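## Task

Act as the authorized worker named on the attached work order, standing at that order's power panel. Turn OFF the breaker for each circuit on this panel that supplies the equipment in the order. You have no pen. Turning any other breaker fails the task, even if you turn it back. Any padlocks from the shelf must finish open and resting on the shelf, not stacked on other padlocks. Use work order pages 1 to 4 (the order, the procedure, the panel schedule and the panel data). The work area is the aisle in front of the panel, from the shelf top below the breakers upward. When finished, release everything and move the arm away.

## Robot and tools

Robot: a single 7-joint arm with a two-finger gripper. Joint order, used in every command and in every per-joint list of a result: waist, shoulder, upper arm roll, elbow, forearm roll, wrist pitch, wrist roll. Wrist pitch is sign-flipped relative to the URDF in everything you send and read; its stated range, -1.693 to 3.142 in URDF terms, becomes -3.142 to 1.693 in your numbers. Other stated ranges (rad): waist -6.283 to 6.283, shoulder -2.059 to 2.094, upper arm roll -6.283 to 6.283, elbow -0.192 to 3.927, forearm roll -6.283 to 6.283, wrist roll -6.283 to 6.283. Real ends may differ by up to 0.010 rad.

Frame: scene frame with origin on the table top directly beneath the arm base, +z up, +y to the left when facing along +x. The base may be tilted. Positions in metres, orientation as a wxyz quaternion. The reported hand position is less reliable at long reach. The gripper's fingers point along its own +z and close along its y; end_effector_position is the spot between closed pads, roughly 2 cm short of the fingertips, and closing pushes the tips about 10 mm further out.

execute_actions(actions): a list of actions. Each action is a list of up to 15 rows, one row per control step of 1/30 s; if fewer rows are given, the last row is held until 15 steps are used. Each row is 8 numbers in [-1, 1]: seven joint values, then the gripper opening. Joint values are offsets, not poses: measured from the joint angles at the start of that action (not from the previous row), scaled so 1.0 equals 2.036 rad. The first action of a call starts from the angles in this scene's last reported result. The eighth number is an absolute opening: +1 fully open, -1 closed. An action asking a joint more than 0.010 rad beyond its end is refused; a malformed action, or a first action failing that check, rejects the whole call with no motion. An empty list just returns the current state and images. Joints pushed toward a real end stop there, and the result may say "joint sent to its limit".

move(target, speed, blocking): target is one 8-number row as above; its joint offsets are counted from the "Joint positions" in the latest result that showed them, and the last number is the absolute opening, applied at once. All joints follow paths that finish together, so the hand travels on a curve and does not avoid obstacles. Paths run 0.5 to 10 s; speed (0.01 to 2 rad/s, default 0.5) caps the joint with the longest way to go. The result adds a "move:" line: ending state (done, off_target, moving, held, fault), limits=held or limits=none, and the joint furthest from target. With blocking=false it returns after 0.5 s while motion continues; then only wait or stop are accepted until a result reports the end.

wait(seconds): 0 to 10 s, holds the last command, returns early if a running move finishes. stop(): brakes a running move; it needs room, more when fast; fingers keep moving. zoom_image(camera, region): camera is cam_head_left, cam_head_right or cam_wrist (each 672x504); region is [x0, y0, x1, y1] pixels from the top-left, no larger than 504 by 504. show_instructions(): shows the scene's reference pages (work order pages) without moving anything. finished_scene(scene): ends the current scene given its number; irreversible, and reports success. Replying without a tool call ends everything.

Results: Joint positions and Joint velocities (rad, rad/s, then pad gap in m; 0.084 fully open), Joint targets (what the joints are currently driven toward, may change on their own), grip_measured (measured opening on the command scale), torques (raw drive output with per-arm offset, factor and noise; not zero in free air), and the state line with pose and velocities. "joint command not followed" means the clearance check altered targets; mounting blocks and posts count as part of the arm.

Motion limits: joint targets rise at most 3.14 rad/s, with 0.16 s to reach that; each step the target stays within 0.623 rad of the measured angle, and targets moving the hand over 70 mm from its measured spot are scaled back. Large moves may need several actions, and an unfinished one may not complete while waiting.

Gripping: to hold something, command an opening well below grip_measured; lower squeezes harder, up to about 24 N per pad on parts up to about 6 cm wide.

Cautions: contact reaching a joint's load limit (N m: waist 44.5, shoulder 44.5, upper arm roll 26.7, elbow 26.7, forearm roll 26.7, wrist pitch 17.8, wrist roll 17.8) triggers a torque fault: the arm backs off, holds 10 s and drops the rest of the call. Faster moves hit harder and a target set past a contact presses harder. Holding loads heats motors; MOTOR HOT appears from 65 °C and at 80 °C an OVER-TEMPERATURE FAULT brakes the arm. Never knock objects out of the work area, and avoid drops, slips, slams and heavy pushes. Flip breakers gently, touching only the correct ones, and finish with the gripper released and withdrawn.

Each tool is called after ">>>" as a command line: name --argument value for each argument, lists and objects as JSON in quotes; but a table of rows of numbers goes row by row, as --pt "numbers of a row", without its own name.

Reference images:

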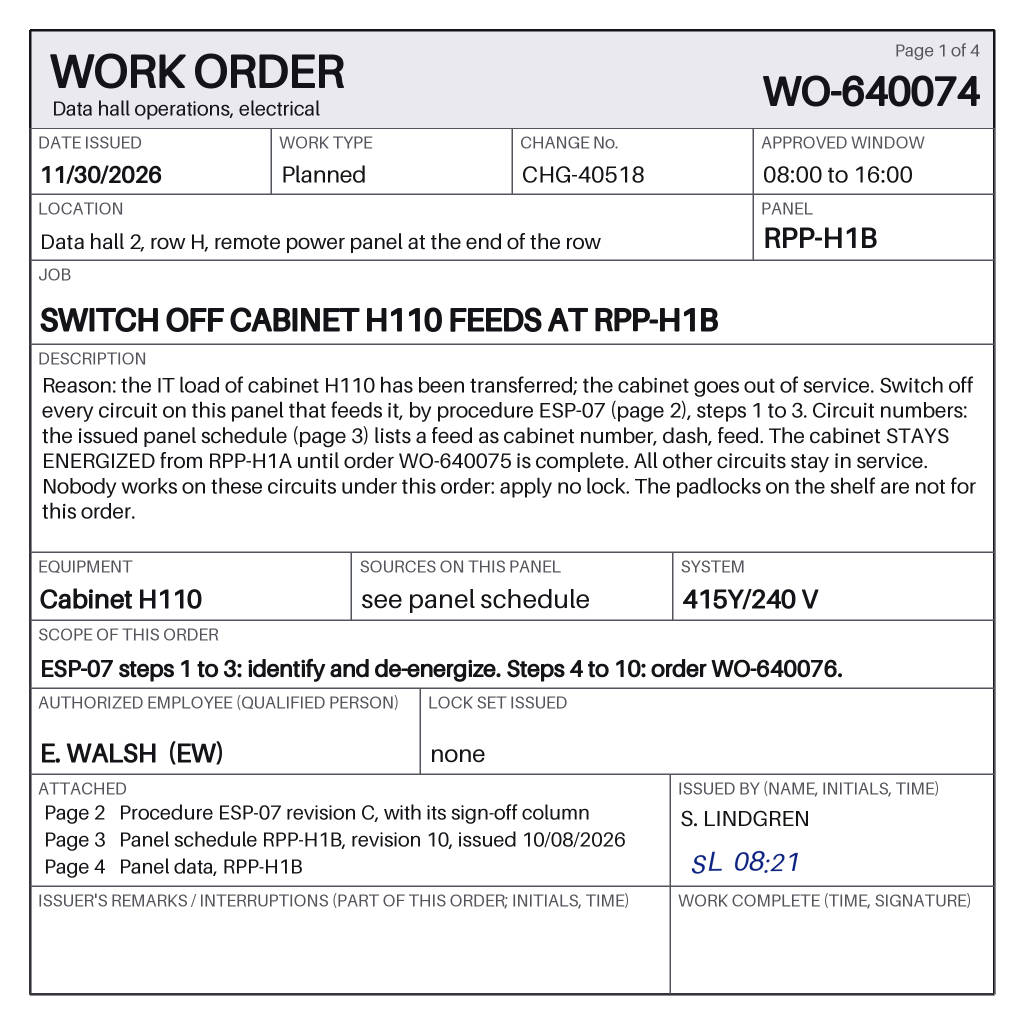

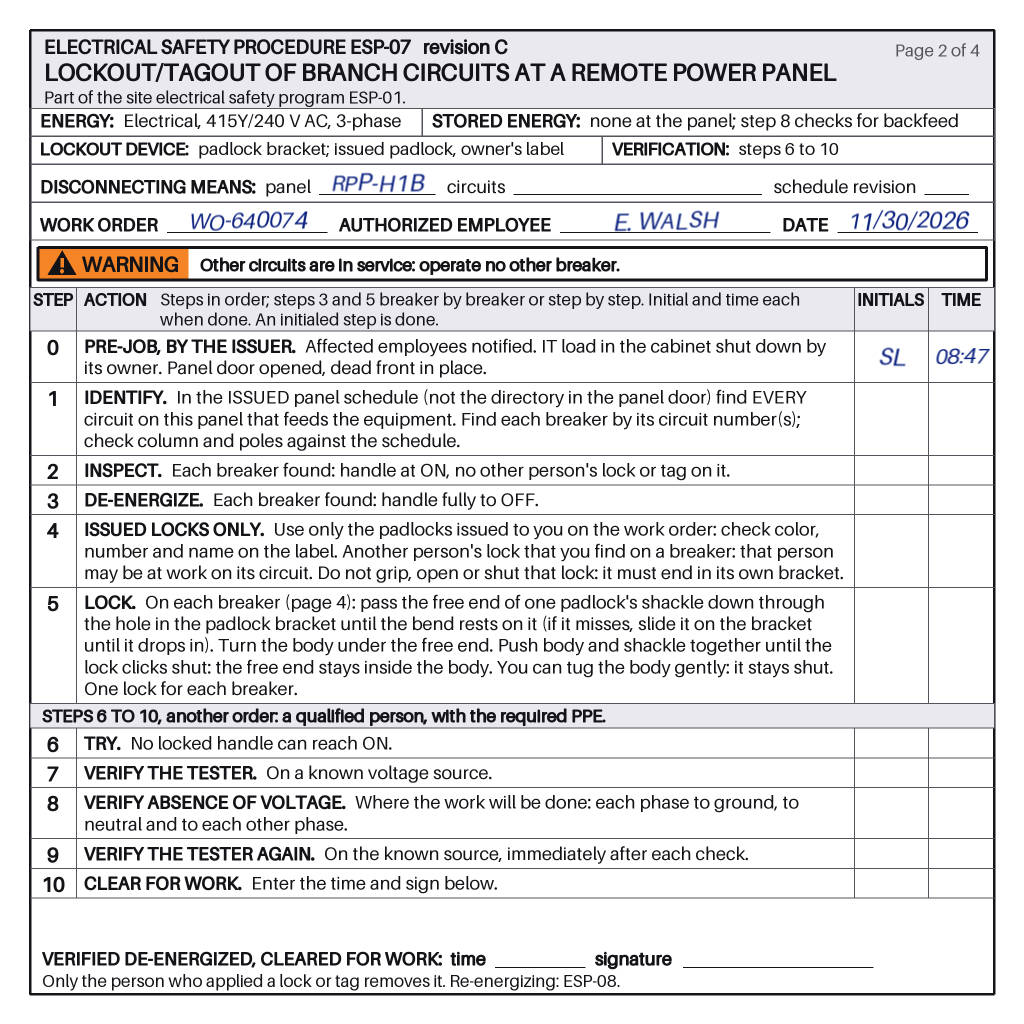

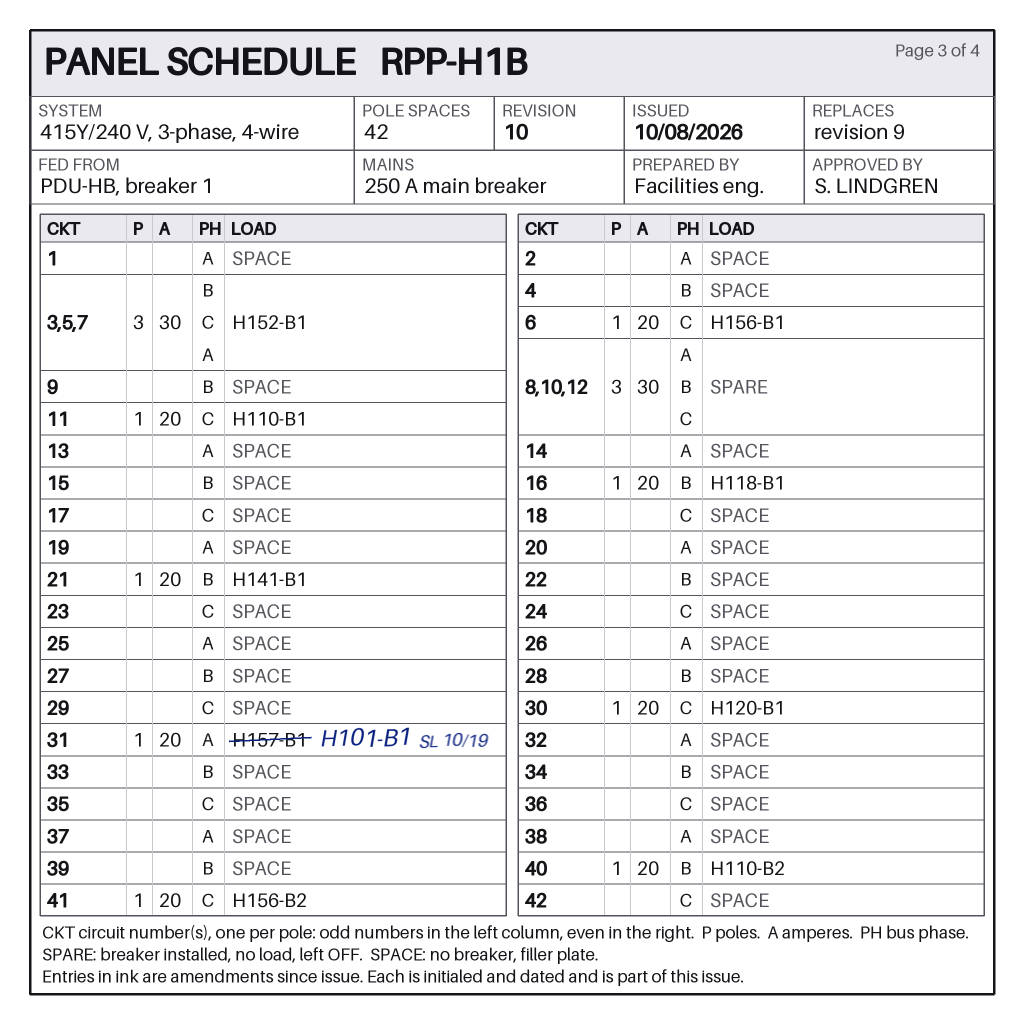

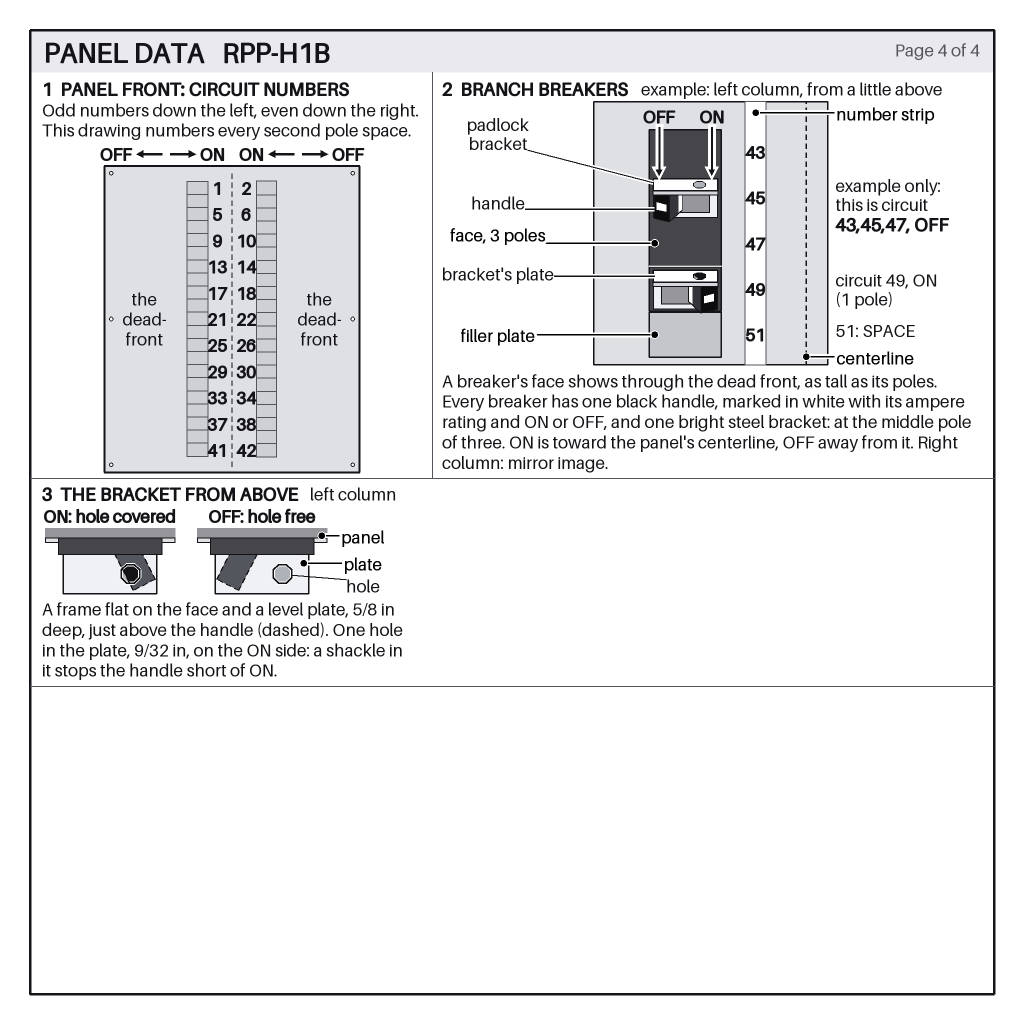

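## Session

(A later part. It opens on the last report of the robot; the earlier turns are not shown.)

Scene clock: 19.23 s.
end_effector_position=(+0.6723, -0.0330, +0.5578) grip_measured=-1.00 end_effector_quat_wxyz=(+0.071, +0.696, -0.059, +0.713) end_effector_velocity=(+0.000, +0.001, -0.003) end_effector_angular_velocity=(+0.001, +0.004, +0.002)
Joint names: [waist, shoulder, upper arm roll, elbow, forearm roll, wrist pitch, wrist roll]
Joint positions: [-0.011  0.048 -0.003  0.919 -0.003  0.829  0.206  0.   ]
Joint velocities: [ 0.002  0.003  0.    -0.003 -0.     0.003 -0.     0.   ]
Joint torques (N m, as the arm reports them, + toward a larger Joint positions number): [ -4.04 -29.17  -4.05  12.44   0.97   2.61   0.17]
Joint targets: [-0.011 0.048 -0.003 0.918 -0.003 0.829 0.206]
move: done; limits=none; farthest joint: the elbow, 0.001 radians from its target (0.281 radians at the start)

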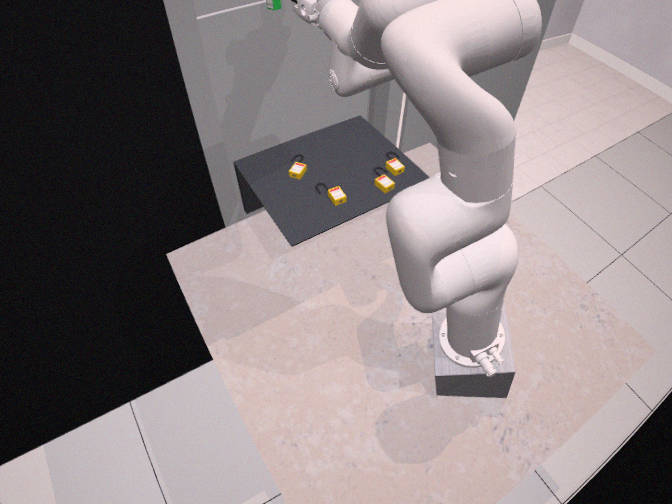

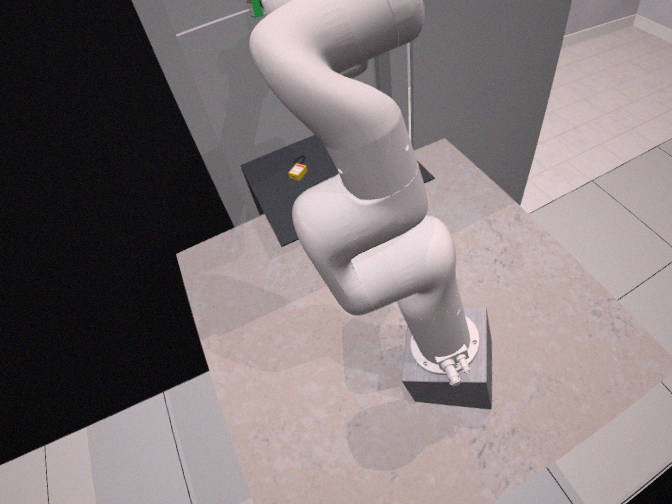

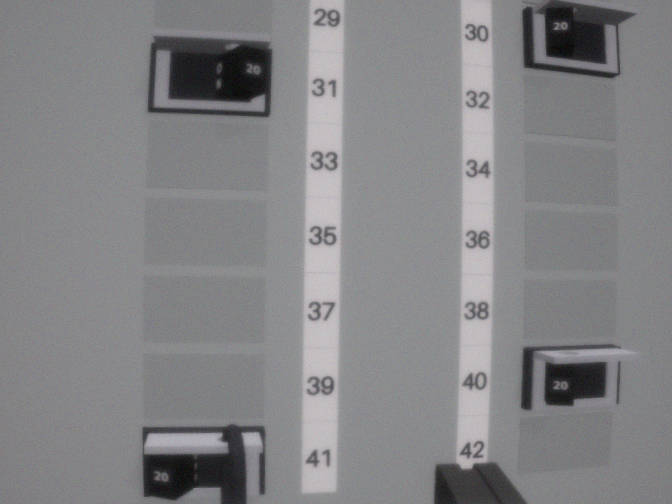

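>>> move --target '[-0.013,0.084,0,0.121,0,-0.037,0,-1]' --speed 0.2

Scene clock: 21.20 s.
end_effector_position=(+0.7279, -0.0609, +0.5640) grip_measured=-1.00 end_effector_quat_wxyz=(+0.082, +0.693, -0.066, +0.713) end_effector_velocity=(+0.000, -0.002, +0.000) end_effector_angular_velocity=(-0.000, -0.001, -0.002)
Joint names: [waist, shoulder, upper arm roll, elbow, forearm roll, wrist pitch, wrist roll]
Joint positions: [-0.037  0.218 -0.003  1.165 -0.003  0.753  0.206  0.   ]
Joint velocities: [-0.002  0.002 -0.     0.002  0.    -0.     0.     0.   ]
Joint torques (N m, as the arm reports them, + toward a larger Joint positions number): [ -5.7  -34.73  -4.2   12.64   1.04   2.62   0.24]
Joint targets: [-0.037 0.219 -0.003 1.165 -0.003 0.753 0.206]
move: done; limits=none; farthest joint: the shoulder, 0.001 radians from its target (0.171 radians at the start)

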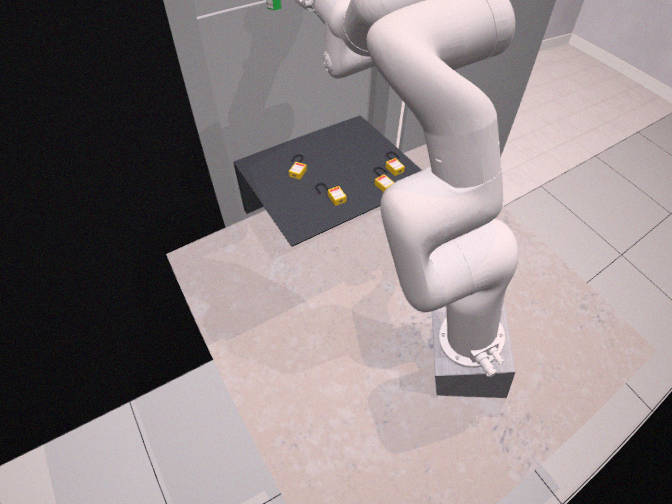

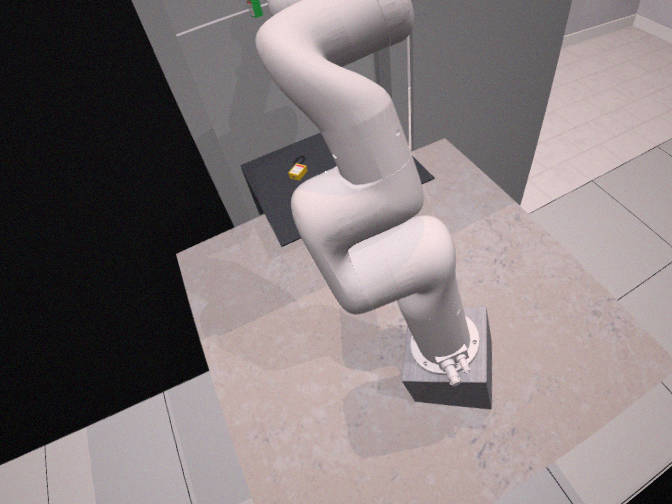

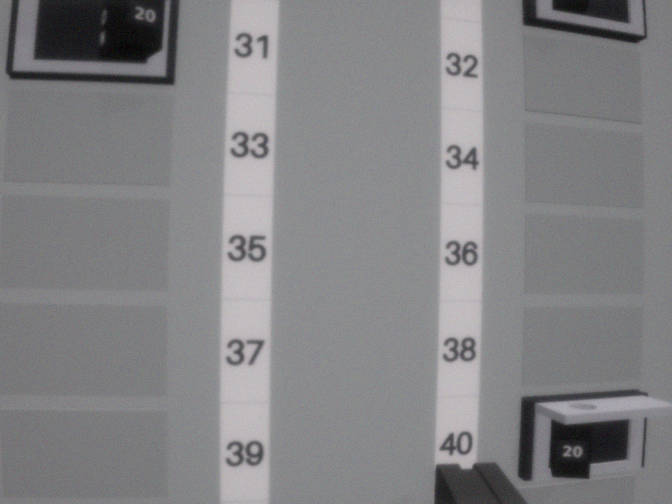

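>>> move --target '[-0.02,0.015,0,0.022,0,-0.007,0,-1]' --speed 0.04

Scene clock: 23.60 s.
end_effector_position=(+0.7319, -0.0851, +0.5693) grip_measured=-1.00 end_effector_quat_wxyz=(+0.095, +0.689, -0.076, +0.715) end_effector_velocity=(+0.001, -0.004, +0.000) end_effector_angular_velocity=(-0.000, +0.002, -0.007)
Joint names: [waist, shoulder, upper arm roll, elbow, forearm roll, wrist pitch, wrist roll]
Joint positions: [-0.075  0.247  0.001  1.207 -0.004  0.741  0.206  0.   ]
Joint velocities: [-0.004  0.004 -0.002  0.006  0.001 -0.005  0.     0.   ]
Joint torques (N m, as the arm reports them, + toward a larger Joint positions number): [-20.65 -24.81 -14.17  19.6    6.98  -2.9    0.38]
Joint targets: [-0.078 0.249 -0.003 1.210 -0.003 0.739 0.206]
move: done; limits=none; farthest joint: the upper arm roll, 0.004 radians from its target (0.000 radians at the start)

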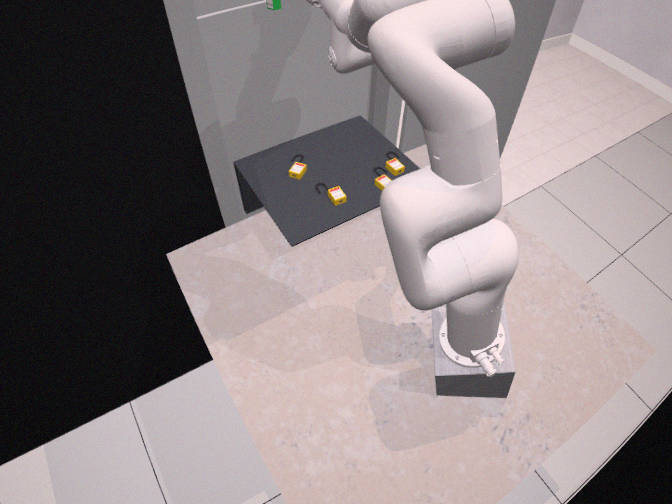

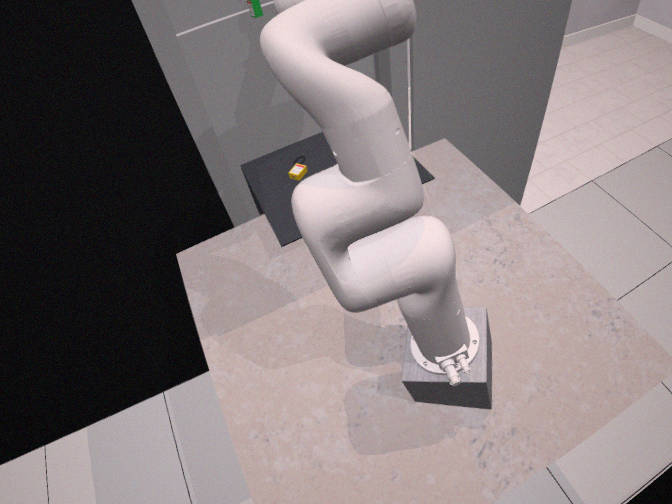

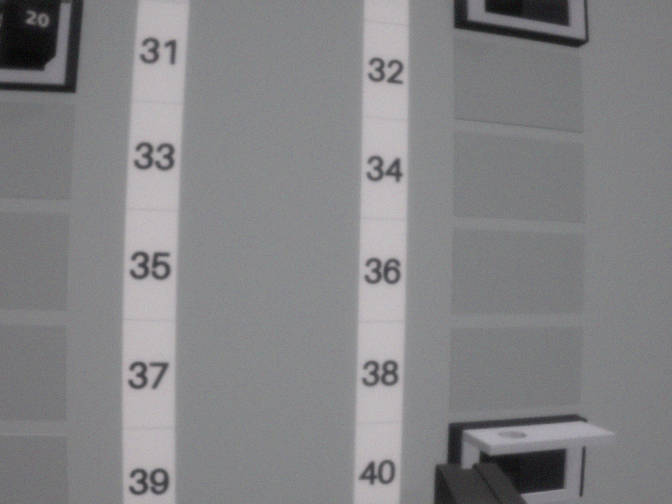

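Pressing against the handle or frame; back off a little, lower slightly and continue.

>>> move --target '[-0.011,-0.005,0,-0.008,0,-0.002,0,-1]' --speed 0.025

Scene clock: 24.97 s.
end_effector_position=(+0.7251, -0.1001, +0.5699) grip_measured=-1.00 end_effector_quat_wxyz=(+0.104, +0.690, -0.084, +0.712) end_effector_velocity=(+0.000, +0.005, -0.000) end_effector_angular_velocity=(+0.000, -0.000, +0.009)
Joint names: [waist, shoulder, upper arm roll, elbow, forearm roll, wrist pitch, wrist roll]
Joint positions: [-0.098  0.237  0.     1.191 -0.004  0.737  0.206  0.   ]
Joint velocities: [ 0.003 -0.004  0.004 -0.004 -0.002  0.003 -0.     0.   ]
Joint torques (N m, as the arm reports them, + toward a larger Joint positions number): [ -6.13 -34.59  -4.1   12.79   1.24   2.58   0.3 ]
Joint targets: [-0.097 0.237 0.001 1.190 -0.004 0.737 0.206]
move: done; limits=none; farthest joint: the upper arm roll, 0.001 radians from its target (0.000 radians at the start)

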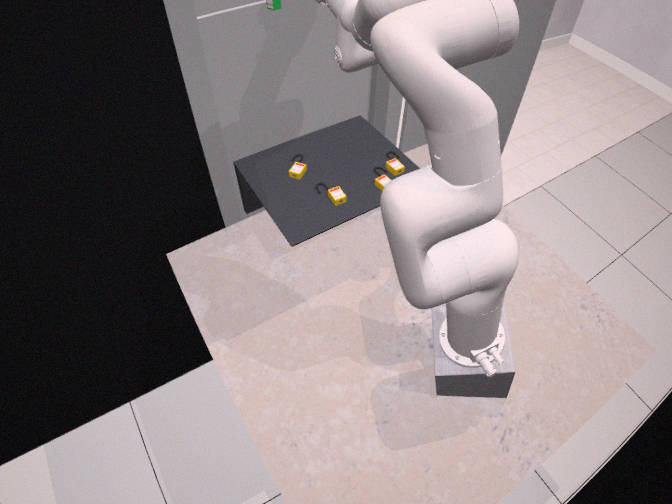

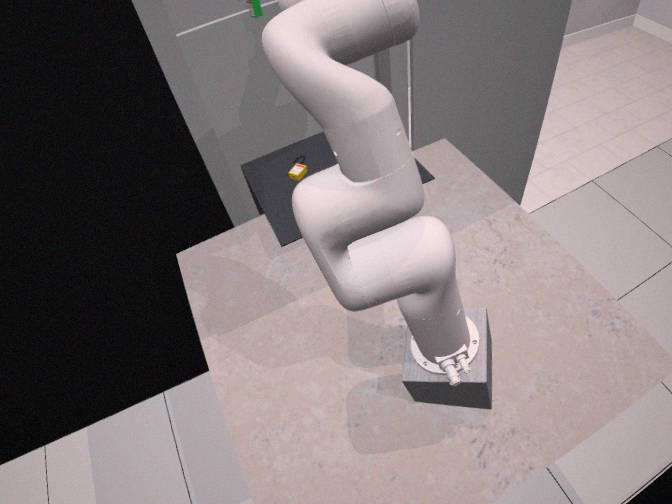

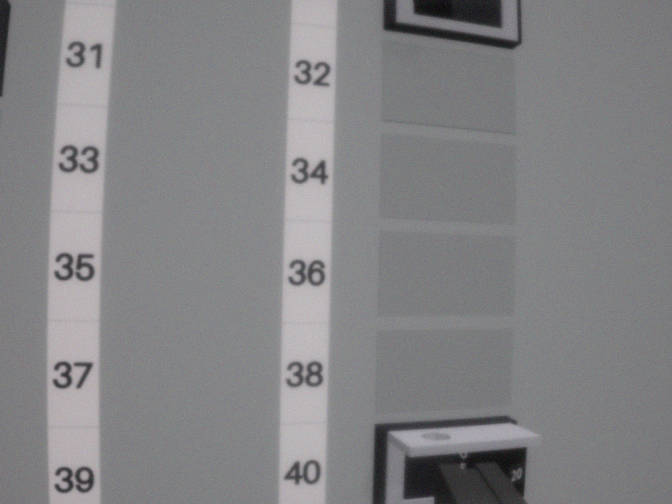

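>>> move --target '[0.004,-0.2,0,-0.23,0,0.03,0,-1]' --speed 0.5

Scene clock: 26.60 s.
end_effector_position=(+0.6066, -0.0580, +0.5845) grip_measured=-1.00 end_effector_quat_wxyz=(+0.101, +0.691, -0.081, +0.711) end_effector_velocity=(-0.001, +0.000, +0.001) end_effector_angular_velocity=(-0.001, -0.002, -0.000)
Joint names: [waist, shoulder, upper arm roll, elbow, forearm roll, wrist pitch, wrist roll]
Joint positions: [-0.09  -0.17   0.     0.723 -0.004  0.798  0.206  0.   ]
Joint velocities: [-0.001 -0.004 -0.    -0.003  0.     0.001 -0.     0.   ]
Joint torques (N m, as the arm reports them, + toward a larger Joint positions number): [ -3.26 -22.75  -3.75  12.78   1.14   2.73   0.28]
Joint targets: [-0.090 -0.170 0.000 0.723 -0.004 0.798 0.206]
move: done; limits=none; farthest joint: the shoulder, 0.001 radians from its target (0.407 radians at the start)

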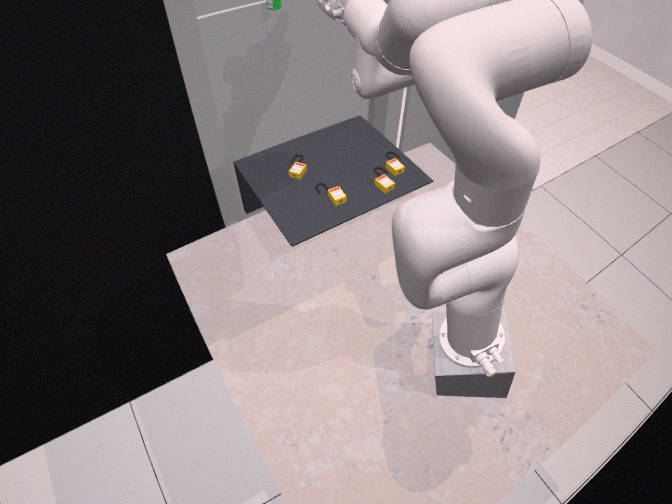

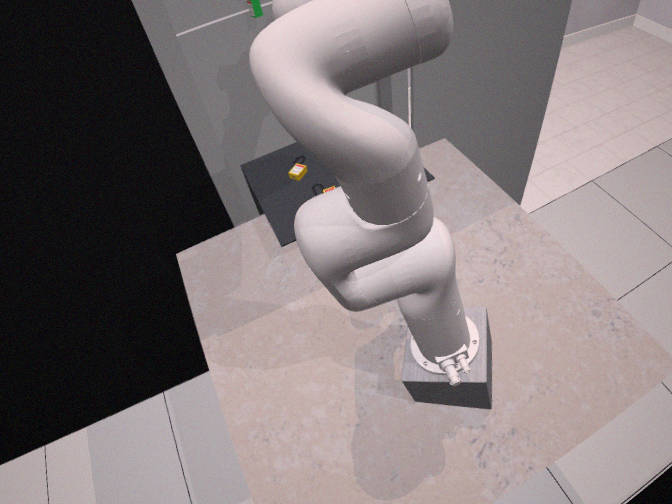

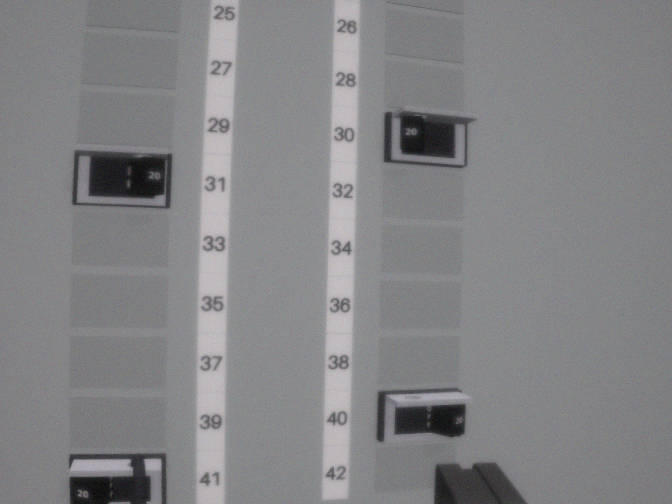

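>>> finished_scene --scene 1

The scene is finished: the task was done.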